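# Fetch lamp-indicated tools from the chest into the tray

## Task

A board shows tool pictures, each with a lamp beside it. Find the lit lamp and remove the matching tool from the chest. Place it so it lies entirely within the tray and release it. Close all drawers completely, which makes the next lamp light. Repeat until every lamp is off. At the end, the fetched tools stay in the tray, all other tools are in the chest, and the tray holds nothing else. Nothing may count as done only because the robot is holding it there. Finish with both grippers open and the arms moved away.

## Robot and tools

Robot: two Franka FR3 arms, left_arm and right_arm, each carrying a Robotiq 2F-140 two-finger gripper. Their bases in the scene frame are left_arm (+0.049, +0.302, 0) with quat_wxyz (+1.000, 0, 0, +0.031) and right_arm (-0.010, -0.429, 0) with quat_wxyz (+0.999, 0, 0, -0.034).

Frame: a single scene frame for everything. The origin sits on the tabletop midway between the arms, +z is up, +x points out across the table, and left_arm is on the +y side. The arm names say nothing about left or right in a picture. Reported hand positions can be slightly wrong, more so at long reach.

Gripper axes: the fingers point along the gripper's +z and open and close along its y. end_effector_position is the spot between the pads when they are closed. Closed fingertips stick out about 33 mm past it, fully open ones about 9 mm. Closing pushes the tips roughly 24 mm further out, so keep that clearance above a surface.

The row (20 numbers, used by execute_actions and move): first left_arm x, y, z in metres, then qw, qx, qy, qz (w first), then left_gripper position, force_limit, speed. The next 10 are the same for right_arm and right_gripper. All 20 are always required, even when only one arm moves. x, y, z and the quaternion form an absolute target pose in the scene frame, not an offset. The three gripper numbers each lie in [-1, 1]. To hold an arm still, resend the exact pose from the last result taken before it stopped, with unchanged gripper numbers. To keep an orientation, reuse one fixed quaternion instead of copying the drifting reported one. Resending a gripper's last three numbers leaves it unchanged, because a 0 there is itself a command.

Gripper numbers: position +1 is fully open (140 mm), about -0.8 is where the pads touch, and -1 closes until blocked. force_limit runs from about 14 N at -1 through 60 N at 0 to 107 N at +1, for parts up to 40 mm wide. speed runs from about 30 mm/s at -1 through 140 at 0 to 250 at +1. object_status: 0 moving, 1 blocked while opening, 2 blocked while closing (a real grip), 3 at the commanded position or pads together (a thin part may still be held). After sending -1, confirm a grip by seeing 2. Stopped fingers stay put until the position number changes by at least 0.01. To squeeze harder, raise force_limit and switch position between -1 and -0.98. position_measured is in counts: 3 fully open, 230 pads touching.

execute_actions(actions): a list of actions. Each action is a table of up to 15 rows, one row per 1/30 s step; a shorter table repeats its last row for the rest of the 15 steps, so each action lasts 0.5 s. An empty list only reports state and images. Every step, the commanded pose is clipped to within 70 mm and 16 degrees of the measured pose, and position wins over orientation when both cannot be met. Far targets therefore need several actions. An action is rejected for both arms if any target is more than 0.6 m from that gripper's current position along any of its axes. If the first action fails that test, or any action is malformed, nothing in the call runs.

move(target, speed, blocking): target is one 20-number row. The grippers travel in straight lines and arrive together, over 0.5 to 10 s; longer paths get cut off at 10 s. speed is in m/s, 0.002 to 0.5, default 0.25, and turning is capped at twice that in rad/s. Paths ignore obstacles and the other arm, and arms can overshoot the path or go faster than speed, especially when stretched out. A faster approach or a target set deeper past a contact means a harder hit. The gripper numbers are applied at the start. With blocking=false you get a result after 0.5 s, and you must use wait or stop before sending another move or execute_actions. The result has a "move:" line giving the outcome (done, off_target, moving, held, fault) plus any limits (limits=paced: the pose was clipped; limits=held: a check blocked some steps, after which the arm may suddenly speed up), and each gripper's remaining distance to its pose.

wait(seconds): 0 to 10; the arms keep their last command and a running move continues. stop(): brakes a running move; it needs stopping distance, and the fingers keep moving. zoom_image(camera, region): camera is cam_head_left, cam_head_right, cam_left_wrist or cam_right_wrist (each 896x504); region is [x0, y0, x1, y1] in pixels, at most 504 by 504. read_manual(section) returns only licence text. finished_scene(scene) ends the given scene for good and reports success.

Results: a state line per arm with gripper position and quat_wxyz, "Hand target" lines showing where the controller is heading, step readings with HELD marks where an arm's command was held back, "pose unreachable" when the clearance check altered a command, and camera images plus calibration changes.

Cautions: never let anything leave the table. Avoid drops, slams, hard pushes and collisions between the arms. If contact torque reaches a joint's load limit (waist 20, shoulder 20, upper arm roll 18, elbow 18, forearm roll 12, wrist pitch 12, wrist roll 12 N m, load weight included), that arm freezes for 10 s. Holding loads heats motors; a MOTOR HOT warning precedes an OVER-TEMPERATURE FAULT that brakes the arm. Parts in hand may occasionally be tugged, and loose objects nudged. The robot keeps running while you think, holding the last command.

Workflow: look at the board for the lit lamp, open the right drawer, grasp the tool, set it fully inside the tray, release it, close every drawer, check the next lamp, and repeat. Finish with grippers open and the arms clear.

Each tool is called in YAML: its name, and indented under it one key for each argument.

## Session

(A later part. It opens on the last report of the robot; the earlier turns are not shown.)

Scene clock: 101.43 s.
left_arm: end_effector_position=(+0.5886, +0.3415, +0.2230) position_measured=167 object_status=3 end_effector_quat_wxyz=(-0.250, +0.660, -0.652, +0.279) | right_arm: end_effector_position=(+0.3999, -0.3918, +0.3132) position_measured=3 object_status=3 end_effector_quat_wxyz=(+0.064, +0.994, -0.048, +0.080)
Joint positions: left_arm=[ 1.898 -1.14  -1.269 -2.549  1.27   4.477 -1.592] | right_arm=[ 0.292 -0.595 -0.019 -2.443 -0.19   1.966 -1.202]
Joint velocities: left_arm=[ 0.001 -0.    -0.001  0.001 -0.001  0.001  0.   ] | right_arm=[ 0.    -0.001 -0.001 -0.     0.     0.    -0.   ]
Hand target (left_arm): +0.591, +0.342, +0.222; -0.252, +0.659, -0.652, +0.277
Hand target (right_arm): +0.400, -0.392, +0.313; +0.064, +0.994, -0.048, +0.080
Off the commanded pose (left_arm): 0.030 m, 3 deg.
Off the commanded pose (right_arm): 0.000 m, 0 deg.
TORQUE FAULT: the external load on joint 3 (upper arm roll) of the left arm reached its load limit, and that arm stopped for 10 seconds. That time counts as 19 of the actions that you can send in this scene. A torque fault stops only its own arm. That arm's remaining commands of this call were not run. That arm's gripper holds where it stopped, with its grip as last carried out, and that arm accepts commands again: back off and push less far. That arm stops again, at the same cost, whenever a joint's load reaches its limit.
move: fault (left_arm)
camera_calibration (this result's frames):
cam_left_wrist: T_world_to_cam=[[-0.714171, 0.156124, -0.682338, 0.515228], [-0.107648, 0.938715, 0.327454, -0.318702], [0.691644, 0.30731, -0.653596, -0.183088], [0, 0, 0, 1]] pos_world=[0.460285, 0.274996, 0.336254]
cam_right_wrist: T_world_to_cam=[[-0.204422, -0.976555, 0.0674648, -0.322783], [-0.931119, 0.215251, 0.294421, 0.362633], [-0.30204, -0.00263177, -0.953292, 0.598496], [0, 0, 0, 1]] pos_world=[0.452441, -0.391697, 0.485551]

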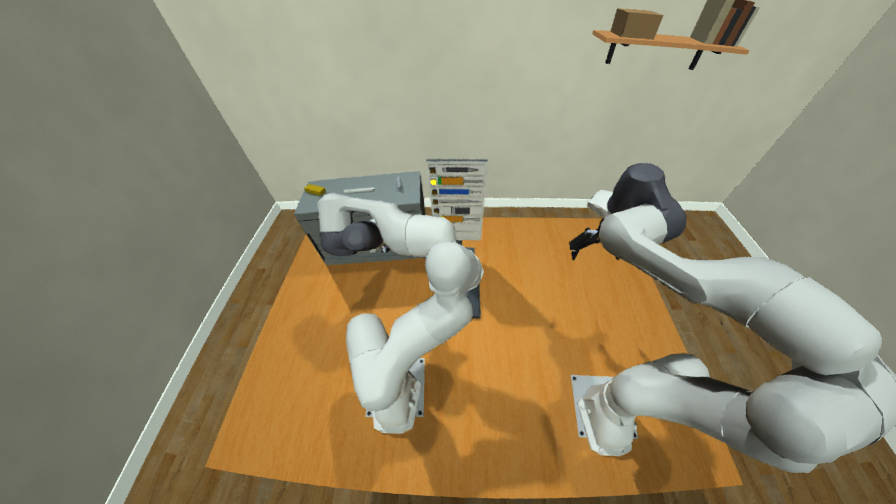

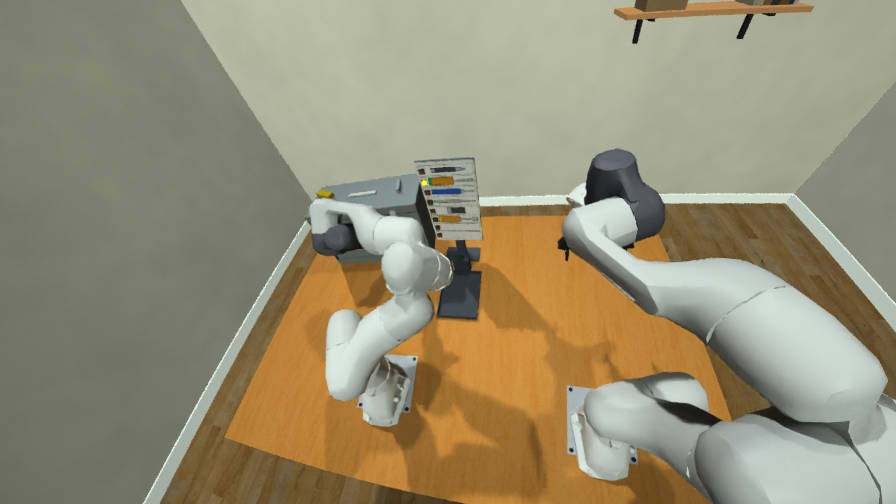

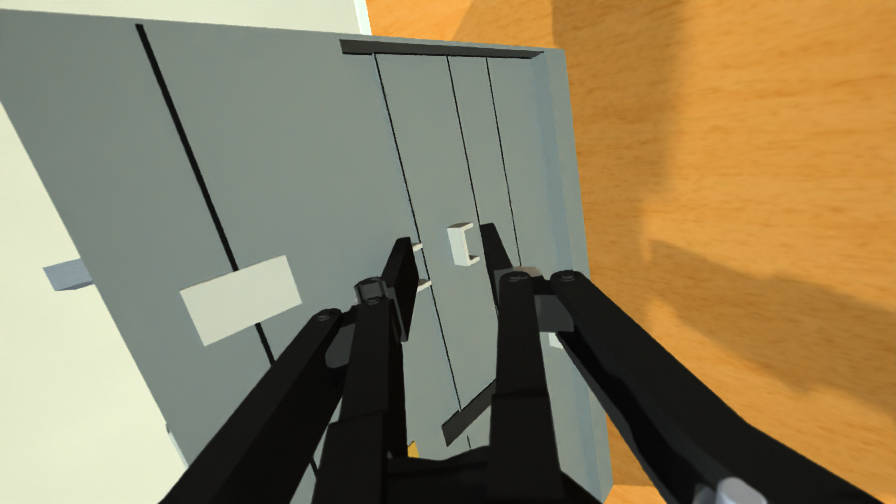

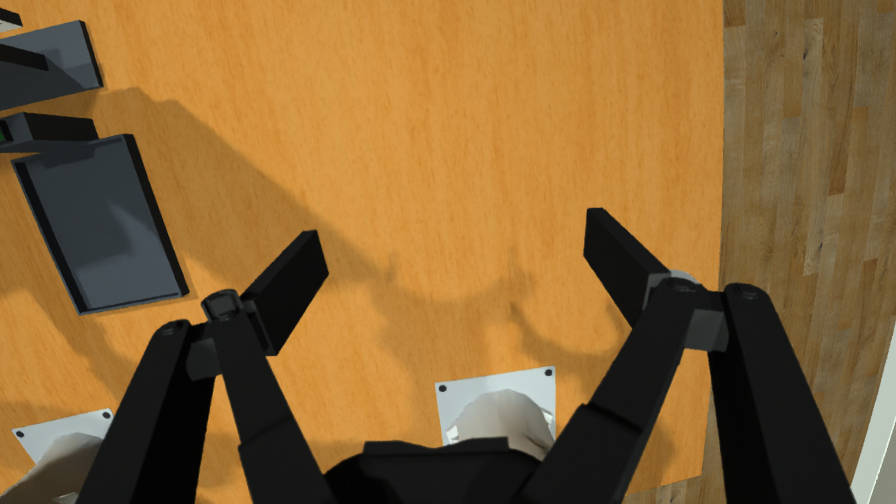

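execute_actions:
  actions:
    - [[0.57,0.344,0.258,0.271,-0.653,0.653,-0.271,-0.55,0,0,0.4,-0.392,0.313,0.064,0.994,-0.048,0.08,1,0,0]]
    - [[0.57,0.344,0.258,0.271,-0.653,0.653,-0.271,-0.55,0,0,0.4,-0.392,0.313,0.064,0.994,-0.048,0.08,1,0,0]]
    - [[0.59,0.344,0.238,0.271,-0.653,0.653,-0.271,-0.55,0,0,0.4,-0.392,0.313,0.064,0.994,-0.048,0.08,1,0,0]]
    - [[0.603,0.344,0.225,0.271,-0.653,0.653,-0.271,-0.55,0,0,0.4,-0.392,0.313,0.064,0.994,-0.048,0.08,1,0,0]]
    - [[0.611,0.344,0.217,0.271,-0.653,0.653,-0.271,-0.55,0,0,0.4,-0.392,0.313,0.064,0.994,-0.048,0.08,1,0,0]]

Scene clock: 114.00 s.
left_arm: end_effector_position=(+0.5953, +0.3417, +0.2303) position_measured=199 object_status=3 end_effector_quat_wxyz=(-0.261, +0.656, -0.650, +0.282) | right_arm: end_effector_position=(+0.3999, -0.3918, +0.3132) position_measured=3 object_status=3 end_effector_quat_wxyz=(+0.064, +0.994, -0.048, +0.080)
Joint positions: left_arm=[ 1.898 -1.166 -1.26  -2.541  1.248  4.486 -1.603] | right_arm=[ 0.292 -0.595 -0.019 -2.443 -0.19   1.966 -1.202]
Joint velocities: left_arm=[-0.    -0.    -0.001 -0.001 -0.001  0.    -0.001] | right_arm=[-0.001 -0.001  0.     0.002 -0.001 -0.     0.   ]
Hand target (left_arm): +0.598, +0.342, +0.229; -0.263, +0.655, -0.650, +0.280
Hand target (right_arm): +0.400, -0.392, +0.313; +0.064, +0.994, -0.048, +0.080
Off the commanded pose (left_arm): 0.021 m, 2 deg.
Off the commanded pose (right_arm): 0.000 m, 0 deg.
TORQUE FAULT: the external load on joint 3 (upper arm roll) of the left arm reached its load limit, and that arm stopped for 10 seconds. That time counts as 19 of the actions that you can send in this scene. A torque fault stops only its own arm. That arm's remaining commands of this call were not run. That arm's gripper holds where it stopped, with its grip as last carried out, and that arm accepts commands again: back off and push less far. That arm stops again, at the same cost, whenever a joint's load reaches its limit.
Step readings (end_effector_position; steps 1 to 15: 1st action; 16 to 30: 2nd action; 31 to 45: 3rd action; 46 to 60: 4th action; 61 to 75: 5th action):
0: left_arm (+0.5886, +0.3415, +0.2230) | right_arm (+0.3999, -0.3918, +0.3132)
1: left_arm (+0.5851, +0.3437, +0.2279) | right_arm (+0.3999, -0.3918, +0.3132)
2: left_arm (+0.5821, +0.3453, +0.2375) | right_arm (+0.3999, -0.3918, +0.3132)
4: left_arm (+0.5791, +0.3460, +0.2515) | right_arm (+0.3999, -0.3918, +0.3132)
8: left_arm (+0.5749, +0.3455, +0.2590) | right_arm (+0.3999, -0.3918, +0.3132)
15: left_arm (+0.5723, +0.3449, +0.2588) | right_arm (+0.3999, -0.3918, +0.3132)
16: left_arm (+0.5721, +0.3449, +0.2587) | right_arm (+0.3999, -0.3918, +0.3132)
17: left_arm (+0.5720, +0.3449, +0.2586) | right_arm (+0.3999, -0.3918, +0.3132)
19: left_arm (+0.5718, +0.3450, +0.2585) | right_arm (+0.3999, -0.3918, +0.3132)
23: left_arm (+0.5716, +0.3450, +0.2584) | right_arm (+0.3999, -0.3918, +0.3132)
30: left_arm (+0.5715, +0.3450, +0.2583) | right_arm (+0.3999, -0.3918, +0.3132)
31: left_arm (+0.5746, +0.3439, +0.2557) | right_arm (+0.3999, -0.3918, +0.3132)
32: left_arm (+0.5774, +0.3423, +0.2494) | right_arm (+0.3999, -0.3918, +0.3132)
34: left_arm (+0.5812, +0.3403, +0.2409) | right_arm (+0.3999, -0.3918, +0.3132)
38: left_arm (+0.5857, +0.3409, +0.2372) | right_arm (+0.3999, -0.3918, +0.3132)
45: left_arm (+0.5878, +0.3424, +0.2375) | right_arm (+0.3999, -0.3918, +0.3132)
46: left_arm (+0.5900, +0.3419, +0.2355) | right_arm (+0.3999, -0.3918, +0.3132)
47: left_arm (+0.5924, +0.3414, +0.2313) | right_arm (+0.3999, -0.3918, +0.3132)
49: left_arm (+0.5958, +0.3416, +0.2299) | right_arm (+0.3999, -0.3918, +0.3132)
53: left_arm (+0.5962, +0.3416, +0.2299) | right_arm (+0.3999, -0.3918, +0.3132)
60: left_arm (+0.5961, +0.3417, +0.2299) | right_arm (+0.3999, -0.3918, +0.3132)
61: left_arm (+0.5972, +0.3417, +0.2292) | right_arm (+0.3999, -0.3918, +0.3132)
62: left_arm (+0.5977, +0.3418, +0.2291) | right_arm (+0.3999, -0.3918, +0.3132)
64: left_arm (+0.5957, +0.3418, +0.2302) | right_arm (+0.3999, -0.3918, +0.3132)
68: left_arm (+0.5953, +0.3417, +0.2303) | right_arm (+0.3999, -0.3918, +0.3132)
75: left_arm (+0.5953, +0.3417, +0.2303) | right_arm (+0.3999, -0.3918, +0.3132)
camera_calibration (this result's frames):
cam_left_wrist: T_world_to_cam=[[-0.700069, 0.161875, -0.695485, 0.517612], [-0.116987, 0.934807, 0.335336, -0.31552], [0.704427, 0.316121, -0.635492, -0.197767], [0, 0, 0, 1]] pos_world=[0.464764, 0.27368, 0.340117]
cam_right_wrist: T_world_to_cam=[[-0.204422, -0.976555, 0.0674648, -0.322783], [-0.931119, 0.215251, 0.294421, 0.362633], [-0.30204, -0.00263173, -0.953292, 0.598496], [0, 0, 0, 1]] pos_world=[0.452441, -0.391697, 0.485551]

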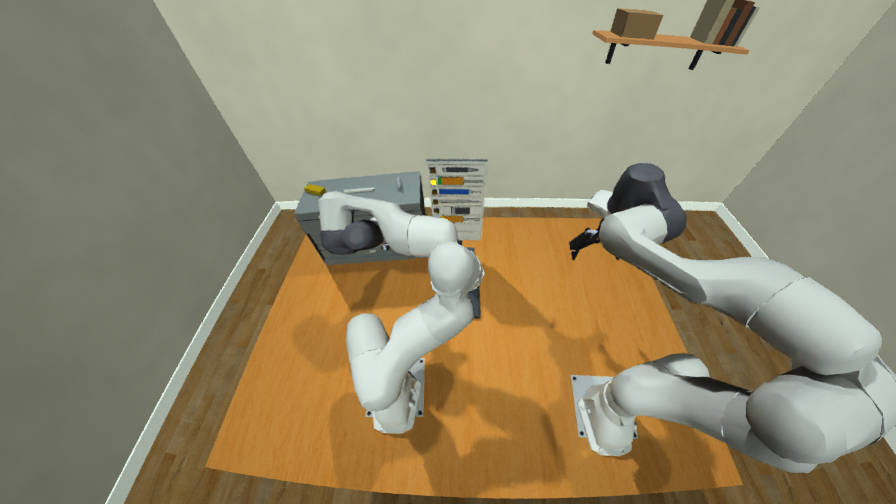

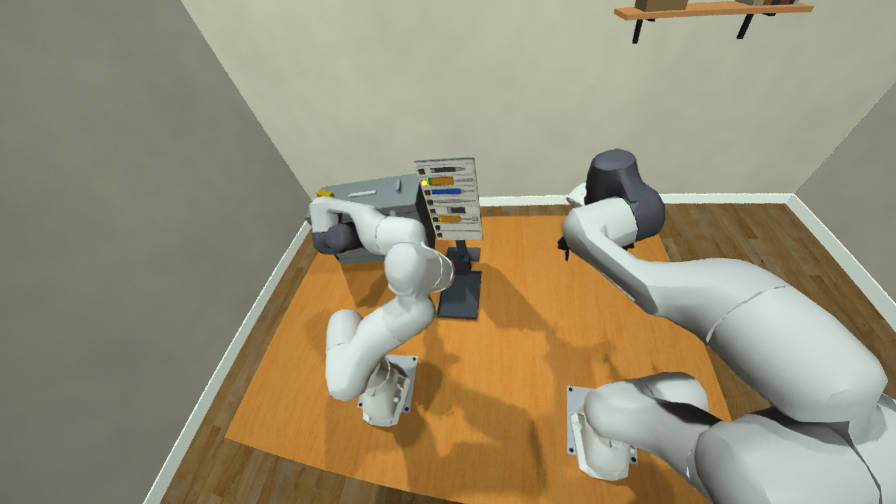

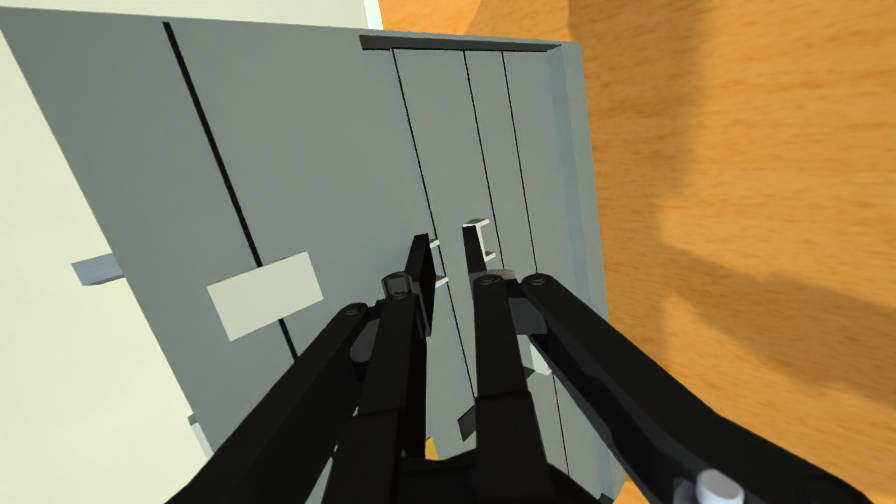

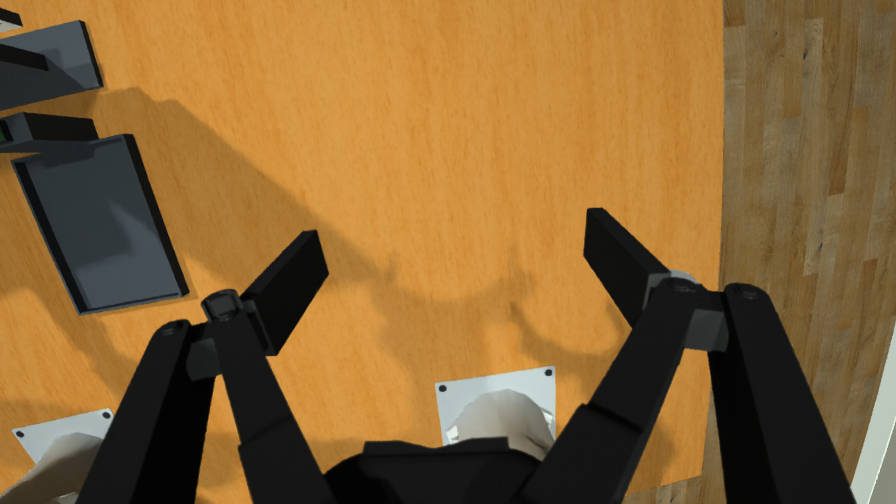

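execute_actions:
  actions:
    - [[0.578,0.344,0.247,0.271,-0.653,0.653,-0.271,-0.55,0,0,0.4,-0.392,0.313,0.064,0.994,-0.048,0.08,1,0,0]]
    - [[0.588,0.344,0.256,0.271,-0.653,0.653,-0.271,-0.55,0,0,0.4,-0.392,0.313,0.064,0.994,-0.048,0.08,1,0,0]]
    - [[0.6,0.344,0.244,0.271,-0.653,0.653,-0.271,-0.55,0,0,0.4,-0.392,0.313,0.064,0.994,-0.048,0.08,1,0,0]]
    - [[0.61,0.344,0.234,0.271,-0.653,0.653,-0.271,-0.55,0,0,0.4,-0.392,0.313,0.064,0.994,-0.048,0.08,1,0,0]]
    - [[0.61,0.344,0.234,0.271,-0.653,0.653,-0.271,-1,0,0,0.4,-0.392,0.313,0.064,0.994,-0.048,0.08,1,0,0]]
    - []

Scene clock: 116.83 s.
left_arm: end_effector_position=(+0.6028, +0.3405, +0.2376) position_measured=233 object_status=3 end_effector_quat_wxyz=(-0.263, +0.652, -0.655, +0.276) | right_arm: end_effector_position=(+0.3999, -0.3918, +0.3132) position_measured=3 object_status=3 end_effector_quat_wxyz=(+0.064, +0.994, -0.048, +0.080)
Joint positions: left_arm=[ 1.913 -1.198 -1.248 -2.498  1.259  4.505 -1.639] | right_arm=[ 0.292 -0.595 -0.019 -2.443 -0.19   1.966 -1.202]
Joint velocities: left_arm=[ 0.007 -0.018  0.    -0.001 -0.01   0.017 -0.006] | right_arm=[ 0.001  0.     0.001  0.     0.002 -0.001  0.   ]
Hand target (left_arm): +0.610, +0.344, +0.234; -0.271, +0.653, -0.653, +0.271
Hand target (right_arm): +0.400, -0.392, +0.313; +0.064, +0.994, -0.048, +0.080
Off the commanded pose (left_arm): 0.009 m, 1 deg.
Off the commanded pose (right_arm): 0.000 m, 0 deg.
Step readings (end_effector_position; steps 1 to 15: 1st action; 16 to 30: 2nd action; 31 to 45: 3rd action; 46 to 60: 4th action; 61 to 75: 5th action):
0: left_arm (+0.5953, +0.3417, +0.2303) | right_arm (+0.3999, -0.3918, +0.3132)
1: left_arm (+0.5920, +0.3433, +0.2328) | right_arm (+0.3999, -0.3918, +0.3132)
2: left_arm (+0.5885, +0.3445, +0.2373) | right_arm (+0.3999, -0.3918, +0.3132)
4: left_arm (+0.5847, +0.3452, +0.2435) | right_arm (+0.3999, -0.3918, +0.3132)
8: left_arm (+0.5817, +0.3453, +0.2479) | right_arm (+0.3999, -0.3918, +0.3132)
15: left_arm (+0.5800, +0.3450, +0.2477) | right_arm (+0.3999, -0.3918, +0.3132)
16: left_arm (+0.5812, +0.3448, +0.2486) | right_arm (+0.3999, -0.3918, +0.3132)
17: left_arm (+0.5838, +0.3439, +0.2511) | right_arm (+0.3999, -0.3918, +0.3132)
19: left_arm (+0.5869, +0.3421, +0.2543) | right_arm (+0.3999, -0.3918, +0.3132)
23: left_arm (+0.5876, +0.3417, +0.2550) | right_arm (+0.3999, -0.3918, +0.3132)
30: left_arm (+0.5877, +0.3416, +0.2550) | right_arm (+0.3999, -0.3918, +0.3132)
31: left_arm (+0.5888, +0.3413, +0.2535) | right_arm (+0.3999, -0.3918, +0.3132)
32: left_arm (+0.5887, +0.3413, +0.2503) | right_arm (+0.3999, -0.3918, +0.3132)
34: left_arm (+0.5888, +0.3413, +0.2461) | right_arm (+0.3999, -0.3918, +0.3132)
38: left_arm (+0.5889, +0.3413, +0.2443) | right_arm (+0.3999, -0.3918, +0.3132)
45: left_arm (+0.5889, +0.3413, +0.2444) | right_arm (+0.3999, -0.3918, +0.3132)
46: left_arm (+0.5895, +0.3411, +0.2430) | right_arm (+0.3999, -0.3918, +0.3132)
47: left_arm (+0.5894, +0.3410, +0.2398) | right_arm (+0.3999, -0.3918, +0.3132)
49: left_arm (+0.5934, +0.3408, +0.2333) | right_arm (+0.3999, -0.3918, +0.3132)
53: left_arm (+0.5959, +0.3405, +0.2315) | right_arm (+0.3999, -0.3918, +0.3132)
60: left_arm (+0.5959, +0.3405, +0.2315) | right_arm (+0.3999, -0.3918, +0.3132)
61: left_arm (+0.5970, +0.3404, +0.2325) | right_arm (+0.3999, -0.3918, +0.3132)
62: left_arm (+0.5986, +0.3405, +0.2341) | right_arm (+0.3999, -0.3918, +0.3132)
64: left_arm (+0.6020, +0.3405, +0.2372) | right_arm (+0.3999, -0.3918, +0.3132)
68: left_arm (+0.6028, +0.3405, +0.2376) | right_arm (+0.3999, -0.3918, +0.3132)
75: end_effector_position above
camera_calibration (this result's frames):
cam_left_wrist: T_world_to_cam=[[-0.701819, 0.178442, -0.689644, 0.522136], [-0.107962, 0.930291, 0.350576, -0.323466], [0.704127, 0.320496, -0.633631, -0.199787], [0, 0, 0, 1]] pos_world=[0.472198, 0.271777, 0.346896]
cam_right_wrist: T_world_to_cam=[[-0.204422, -0.976555, 0.0674648, -0.322783], [-0.931119, 0.215251, 0.294421, 0.362633], [-0.30204, -0.00263172, -0.953292, 0.598496], [0, 0, 0, 1]] pos_world=[0.452441, -0.391697, 0.485551]

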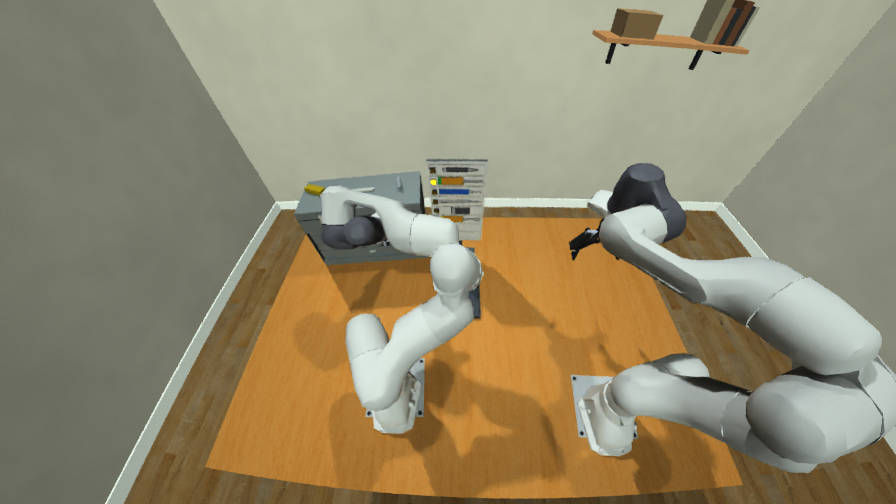

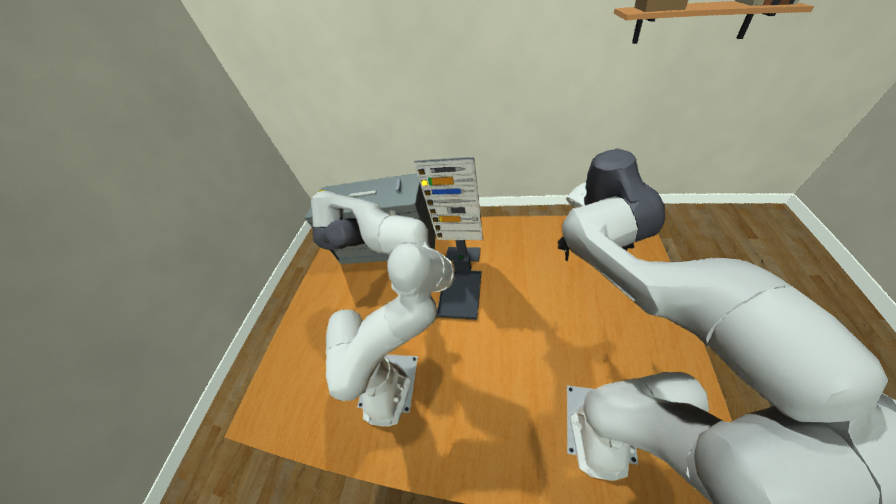

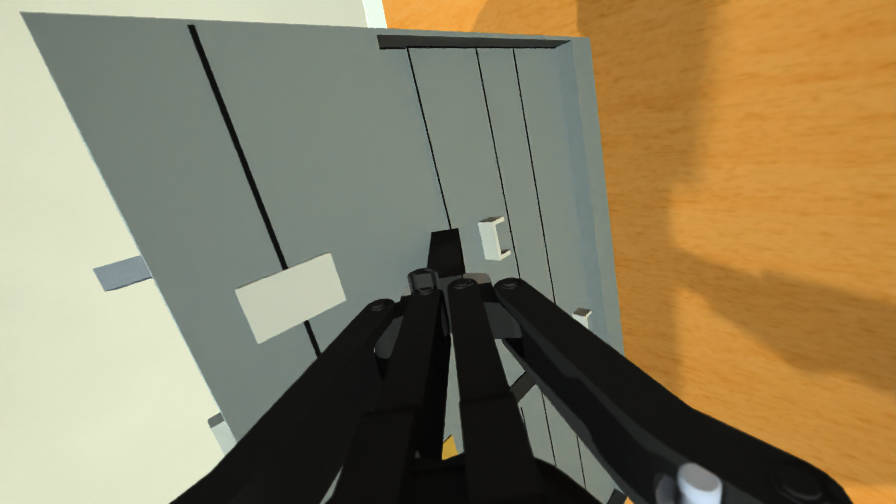

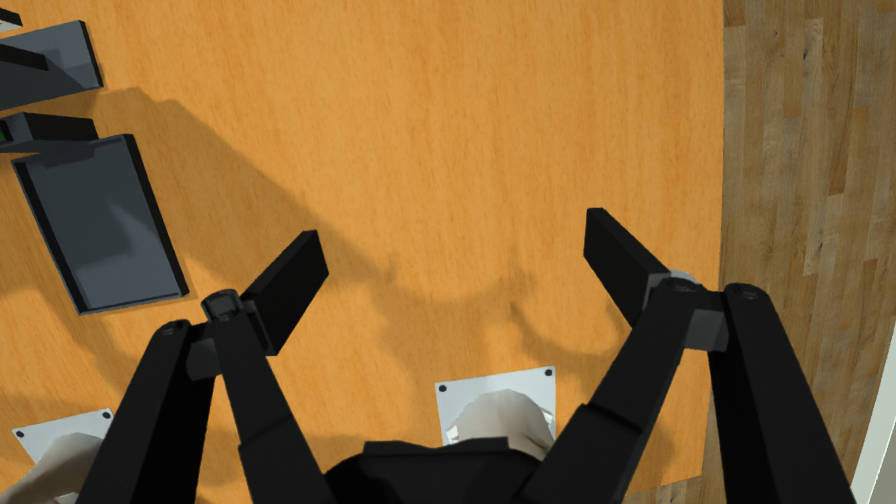

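move:
  target: [0.5,0.6,0.5,0.522,-0.292,0.785,-0.158,-0.4,0,0,0.4,-0.392,0.313,0.064,0.994,-0.048,0.08,1,0,0]

move:
  target: [0.549,0.386,0.216,0.354,-0.354,0.612,-0.612,-0.4,0,0,0.4,-0.392,0.313,0.064,0.994,-0.048,0.08,1,0,0]

Scene clock: 120.03 s.
left_arm: end_effector_position=(+0.5070, +0.5981, +0.5015) position_measured=179 object_status=3 end_effector_quat_wxyz=(+0.522, -0.296, +0.783, -0.164) | right_arm: end_effector_position=(+0.3999, -0.3918, +0.3132) position_measured=3 object_status=3 end_effector_quat_wxyz=(+0.064, +0.994, -0.048, +0.080)
Joint positions: left_arm=[ 2.256 -0.459 -0.93  -2.14   1.577  4.533 -0.455] | right_arm=[ 0.292 -0.595 -0.019 -2.443 -0.19   1.966 -1.202]
Joint velocities: left_arm=[-0.001 -0.    -0.     0.001  0.    -0.     0.029] | right_arm=[ 0.001 -0.     0.001  0.001 -0.    -0.     0.   ]
Hand target (left_arm): +0.507, +0.598, +0.500; +0.522, -0.290, +0.786, -0.160
Hand target (right_arm): +0.400, -0.392, +0.313; +0.064, +0.994, -0.048, +0.080
Off the commanded pose (left_arm): 0.007 m, 1 deg.
Off the commanded pose (right_arm): 0.000 m, 0 deg.
move: off_target (left_arm)
camera_calibration (this result's frames):
cam_left_wrist: T_world_to_cam=[[-0.244712, 0.873341, -0.421179, -0.191051], [-0.0034752, 0.433593, 0.901102, -0.697998], [0.96959, 0.221974, -0.10307, -0.389458], [0, 0, 0, 1]] pos_world=[0.328436, 0.555949, 0.50836]
cam_right_wrist: T_world_to_cam=[[-0.204422, -0.976555, 0.0674648, -0.322783], [-0.931119, 0.215251, 0.294421, 0.362633], [-0.30204, -0.00263171, -0.953292, 0.598496], [0, 0, 0, 1]] pos_world=[0.452441, -0.391697, 0.485551]

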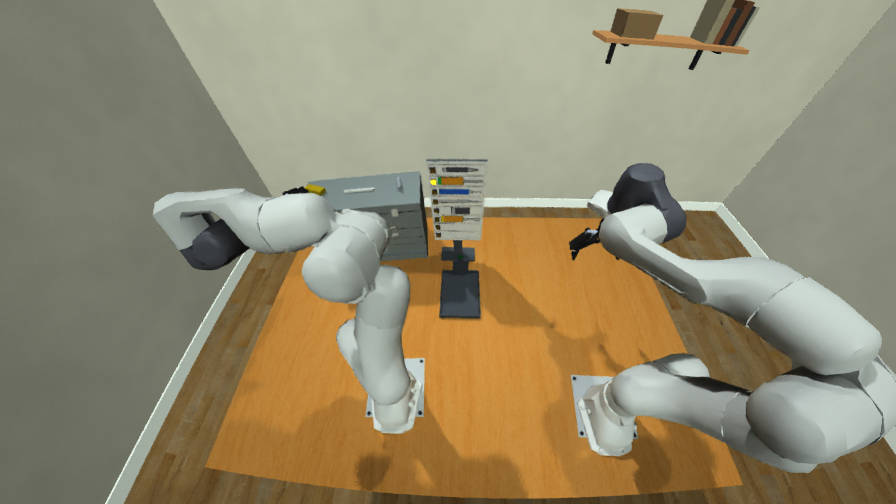

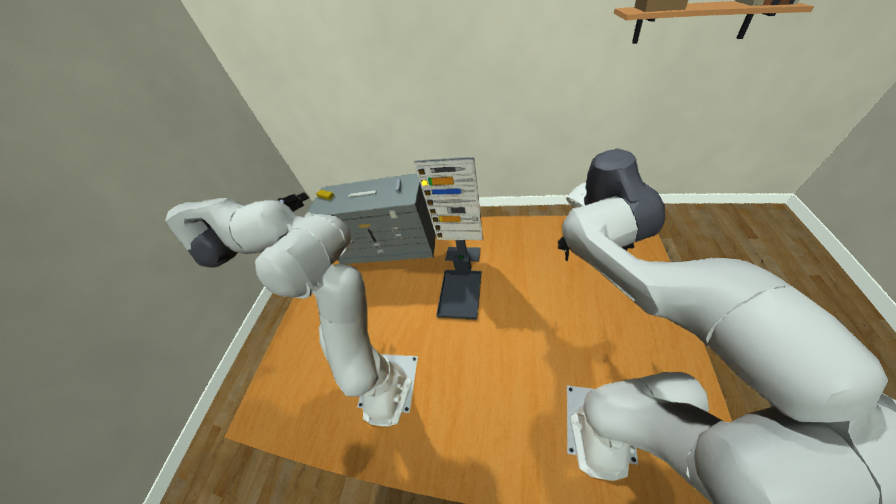

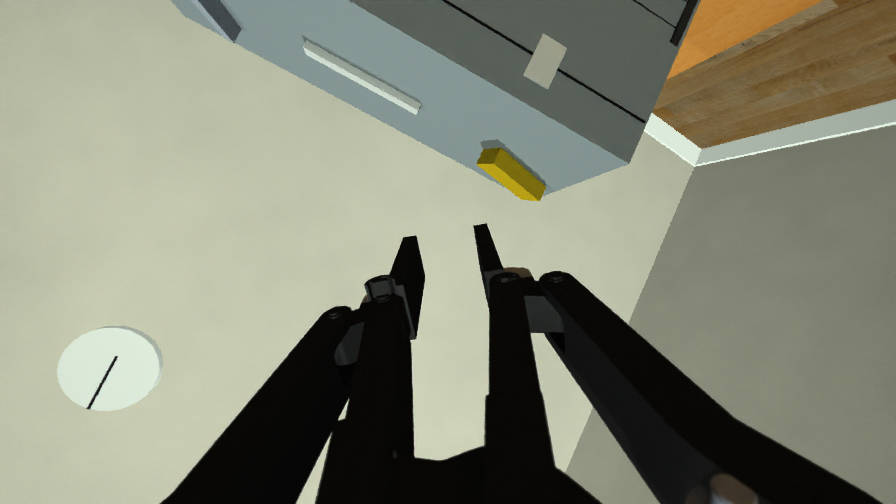

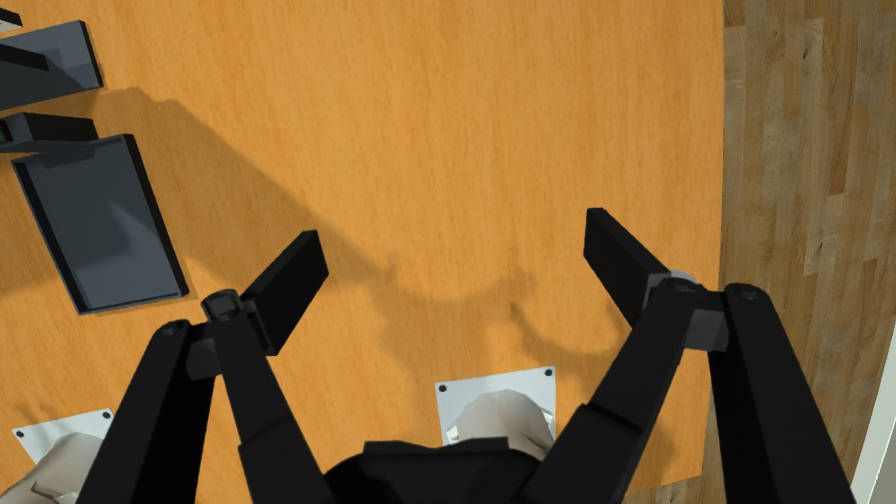

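Scene clock: 122.90 s.
left_arm: end_effector_position=(+0.5441, +0.3923, +0.2234) position_measured=179 object_status=3 end_effector_quat_wxyz=(+0.357, -0.356, +0.605, -0.616) | right_arm: end_effector_position=(+0.3999, -0.3918, +0.3132) position_measured=3 object_status=3 end_effector_quat_wxyz=(+0.064, +0.994, -0.048, +0.080)
Joint positions: left_arm=[ 1.72   1.015 -0.765 -2.515  1.718  4.066  0.092] | right_arm=[ 0.292 -0.595 -0.019 -2.443 -0.19   1.966 -1.202]
Joint velocities: left_arm=[ 0.001  0.001  0.001 -0.001 -0.001  0.     0.031] | right_arm=[ 0.    -0.001 -0.001  0.001 -0.001  0.     0.001]
Hand target (left_arm): +0.544, +0.391, +0.222; +0.360, -0.352, +0.609, -0.613
Hand target (right_arm): +0.400, -0.392, +0.313; +0.064, +0.994, -0.048, +0.080
Off the commanded pose (left_arm): 0.011 m, 1 deg.
Off the commanded pose (right_arm): 0.000 m, 0 deg.
move: off_target (left_arm)
camera_calibration (this result's frames):
cam_left_wrist: T_world_to_cam=[[0.0892072, 0.150651, -0.984554, 0.108329], [0.154249, 0.97448, 0.163085, -0.491136], [0.983997, -0.166415, 0.0636928, -0.301128], [0, 0, 0, 1]] pos_world=[0.362403, 0.41217, 0.205933]
cam_right_wrist: T_world_to_cam=[[-0.204422, -0.976555, 0.0674649, -0.322783], [-0.931119, 0.215251, 0.294421, 0.362633], [-0.30204, -0.00263183, -0.953292, 0.598496], [0, 0, 0, 1]] pos_world=[0.452441, -0.391697, 0.485551]

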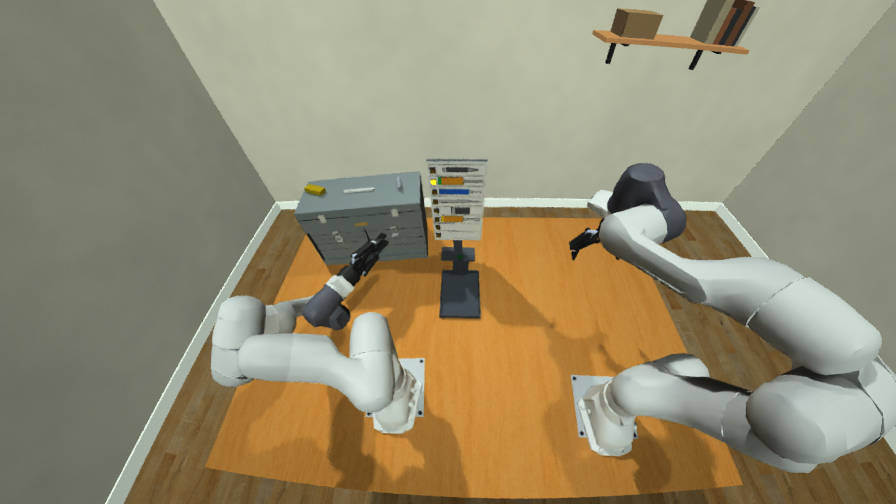

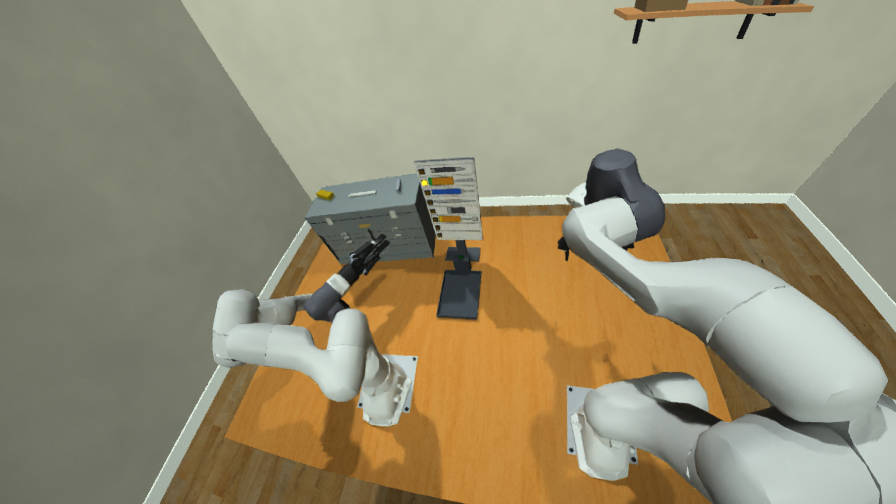

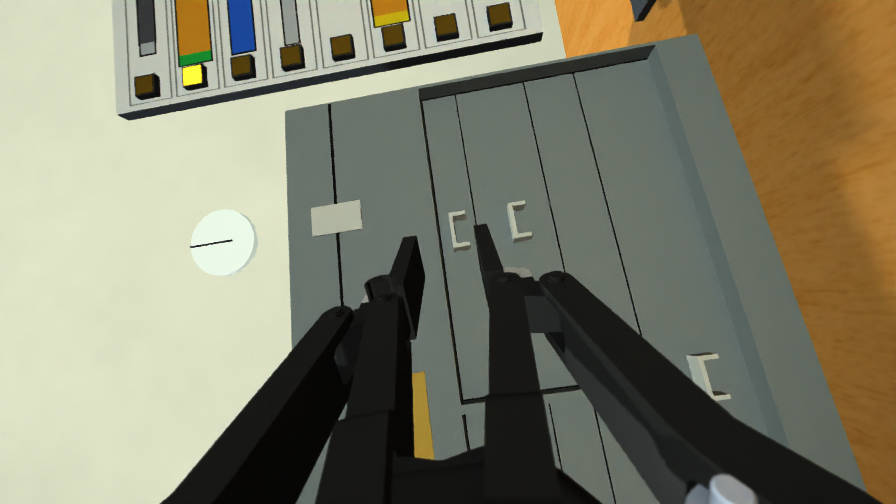

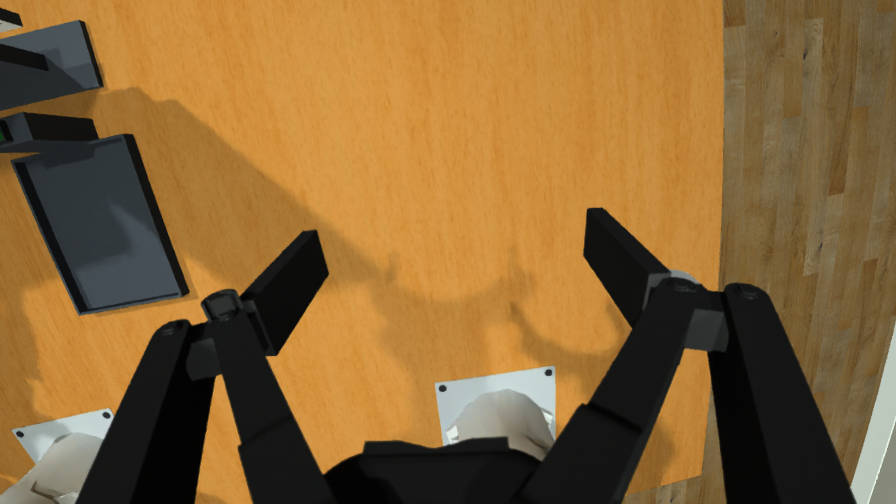

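move:
  target: [0.61,0.351,0.217,0.354,-0.354,0.612,-0.612,-0.4,0,0,0.4,-0.392,0.313,0.064,0.994,-0.048,0.08,1,0,0]
  speed: 0.06

Scene clock: 124.70 s.
left_arm: end_effector_position=(+0.5919, +0.3606, +0.2205) position_measured=179 object_status=3 end_effector_quat_wxyz=(+0.363, -0.352, +0.602, -0.618) | right_arm: end_effector_position=(+0.3999, -0.3918, +0.3132) position_measured=3 object_status=3 end_effector_quat_wxyz=(+0.064, +0.994, -0.048, +0.080)
Joint positions: left_arm=[ 1.613  1.11  -0.817 -2.504  1.54   4.011  0.252] | right_arm=[ 0.292 -0.595 -0.019 -2.443 -0.19   1.966 -1.202]
Joint velocities: left_arm=[-0.014 -0.007  0.01  -0.002 -0.017  0.02   0.048] | right_arm=[-0.    -0.    -0.001 -0.001 -0.     0.001 -0.001]
Hand target (left_arm): +0.608, +0.351, +0.218; +0.355, -0.354, +0.612, -0.612
Hand target (right_arm): +0.400, -0.392, +0.313; +0.064, +0.994, -0.048, +0.080
Off the commanded pose (left_arm): 0.021 m, 2 deg.
Off the commanded pose (right_arm): 0.000 m, 0 deg.
move: off_target (left_arm)
camera_calibration (this result's frames):
cam_left_wrist: T_world_to_cam=[[0.104451, 0.151556, -0.982914, 0.0962164], [0.148267, 0.974903, 0.166077, -0.464461], [0.983416, -0.163081, 0.079359, -0.357535], [0, 0, 0, 1]] pos_world=[0.41042, 0.379916, 0.200082]
cam_right_wrist: T_world_to_cam=[[-0.204422, -0.976555, 0.0674648, -0.322783], [-0.931119, 0.215251, 0.294421, 0.362633], [-0.30204, -0.00263172, -0.953292, 0.598496], [0, 0, 0, 1]] pos_world=[0.452441, -0.391697, 0.485551]

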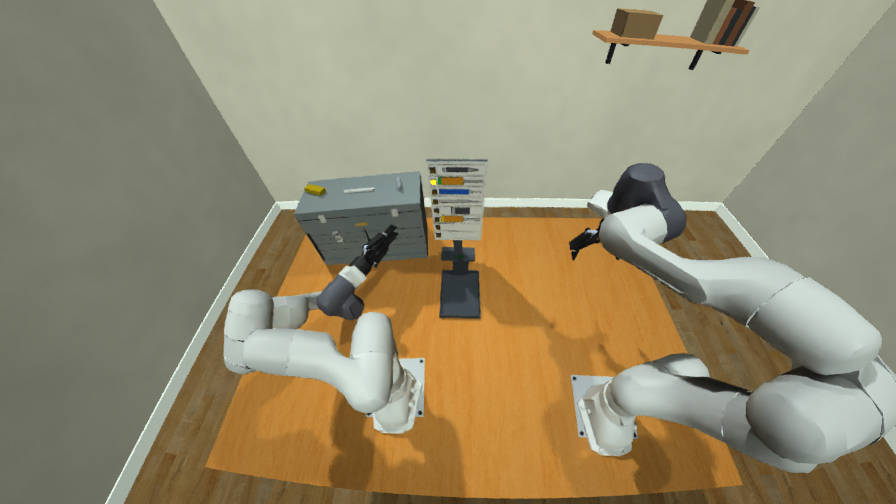

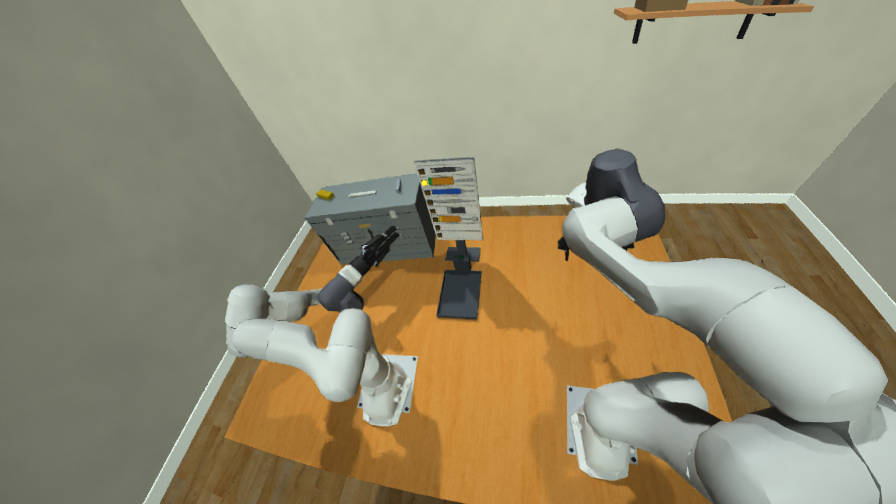

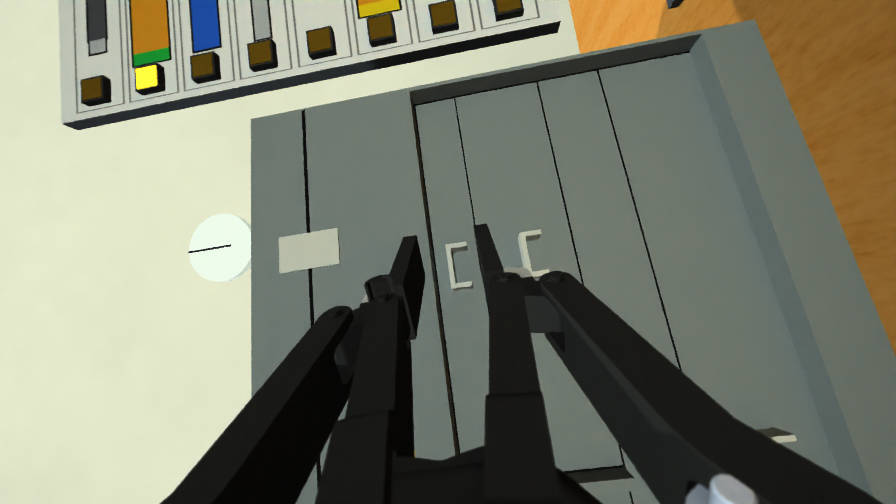

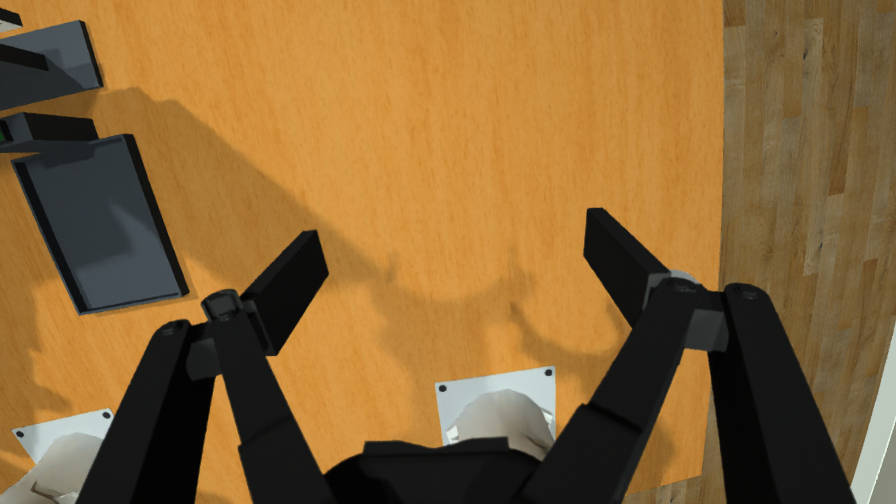

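Fingers touch the face; handle is between them. Close and pull.

execute_actions:
  actions:
    - [[0.59,0.361,0.219,0.354,-0.354,0.612,-0.612,-1,0.3,0,0.4,-0.392,0.313,0.064,0.994,-0.048,0.08,1,0,0]]
    - []

Scene clock: 125.27 s.
left_arm: end_effector_position=(+0.5900, +0.3623, +0.2201) position_measured=234 object_status=3 end_effector_quat_wxyz=(+0.359, -0.352, +0.611, -0.611) | right_arm: end_effector_position=(+0.3999, -0.3918, +0.3132) position_measured=3 object_status=3 end_effector_quat_wxyz=(+0.064, +0.994, -0.048, +0.080)
Joint positions: left_arm=[ 1.615  1.075 -0.817 -2.505  1.549  4.007  0.225] | right_arm=[ 0.292 -0.595 -0.019 -2.443 -0.19   1.966 -1.202]
Joint velocities: left_arm=[-0.003 -0.003 -0.001  0.001  0.001 -0.002 -0.03 ] | right_arm=[-0.001  0.001  0.     0.001  0.    -0.001 -0.001]
Hand target (left_arm): +0.590, +0.361, +0.219; +0.354, -0.354, +0.612, -0.612
Hand target (right_arm): +0.400, -0.392, +0.313; +0.064, +0.994, -0.048, +0.080
Off the commanded pose (left_arm): 0.002 m, 1 deg.
Off the commanded pose (right_arm): 0.000 m, 0 deg.
Step readings (end_effector_position):
0: left_arm (+0.5919, +0.3607, +0.2205) | right_arm (+0.3999, -0.3918, +0.3132)
1: left_arm (+0.5902, +0.3609, +0.2212) | right_arm (+0.3999, -0.3918, +0.3132)
2: left_arm (+0.5898, +0.3617, +0.2211) | right_arm (+0.3999, -0.3918, +0.3132)
4: left_arm (+0.5895, +0.3620, +0.2213) | right_arm (+0.3999, -0.3918, +0.3132)
8: left_arm (+0.5897, +0.3627, +0.2205) | right_arm (+0.3999, -0.3918, +0.3132)
15: end_effector_position above
camera_calibration (this result's frames):
cam_left_wrist: T_world_to_cam=[[0.0895561, 0.167424, -0.981809, 0.0985716], [0.157682, 0.970954, 0.179956, -0.47295], [0.983421, -0.17093, 0.0605551, -0.34839], [0, 0, 0, 1]] pos_world=[0.408362, 0.383159, 0.202986]
cam_right_wrist: T_world_to_cam=[[-0.204422, -0.976555, 0.0674648, -0.322783], [-0.931119, 0.215251, 0.294421, 0.362633], [-0.30204, -0.00263173, -0.953291, 0.598496], [0, 0, 0, 1]] pos_world=[0.452441, -0.391697, 0.485551]

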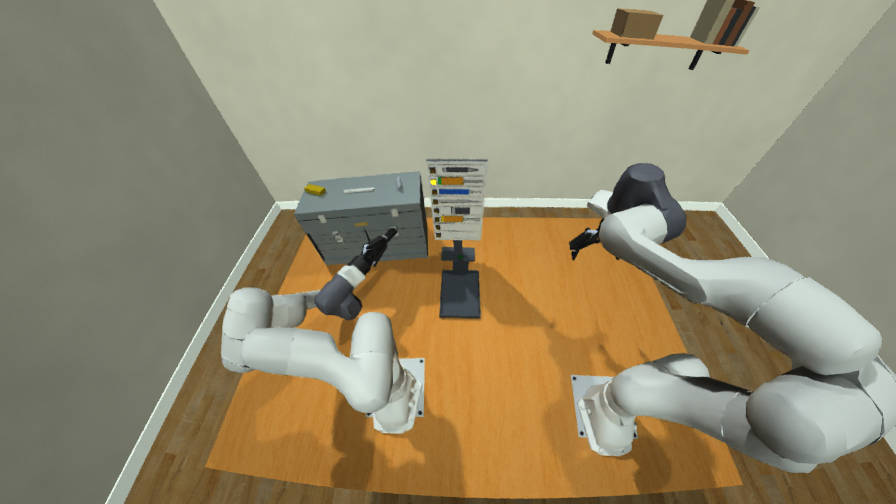

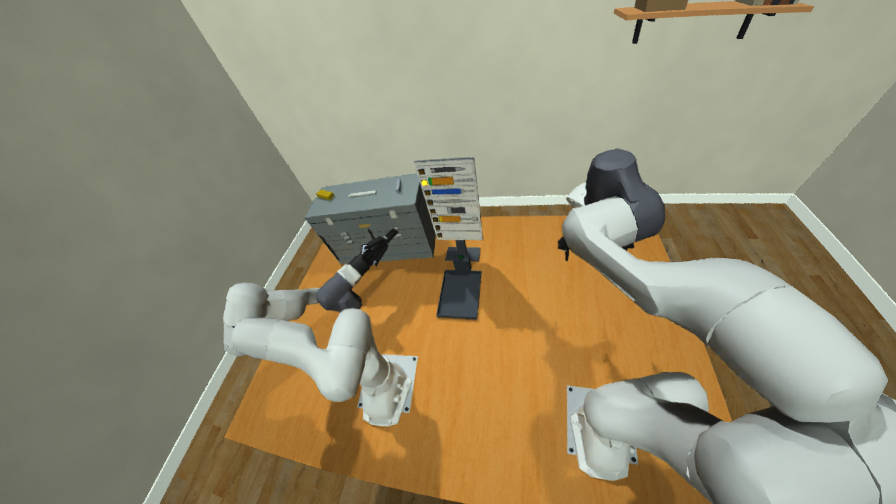

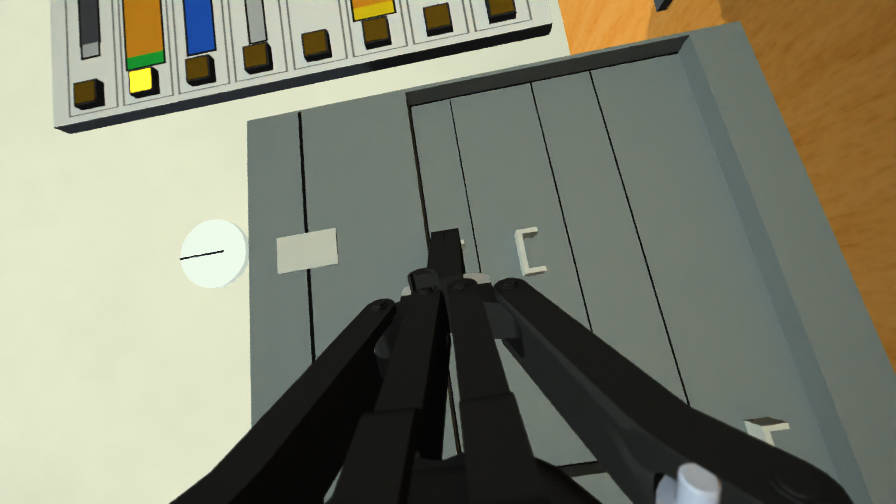

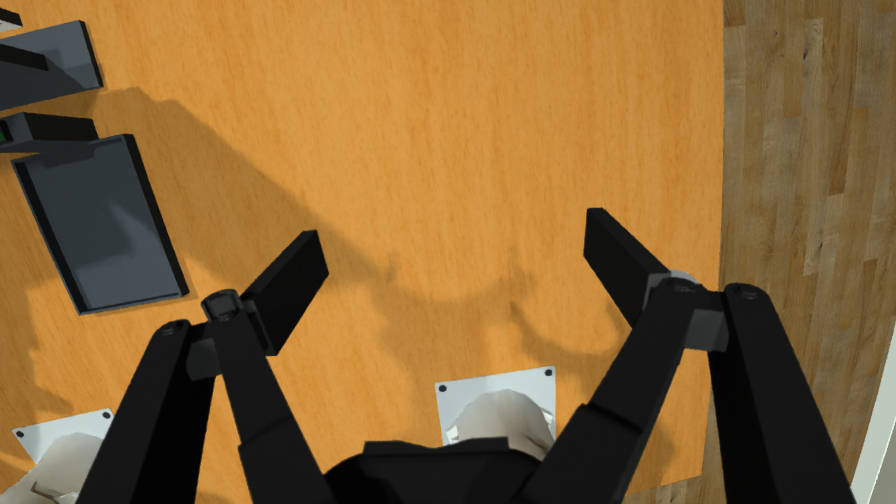

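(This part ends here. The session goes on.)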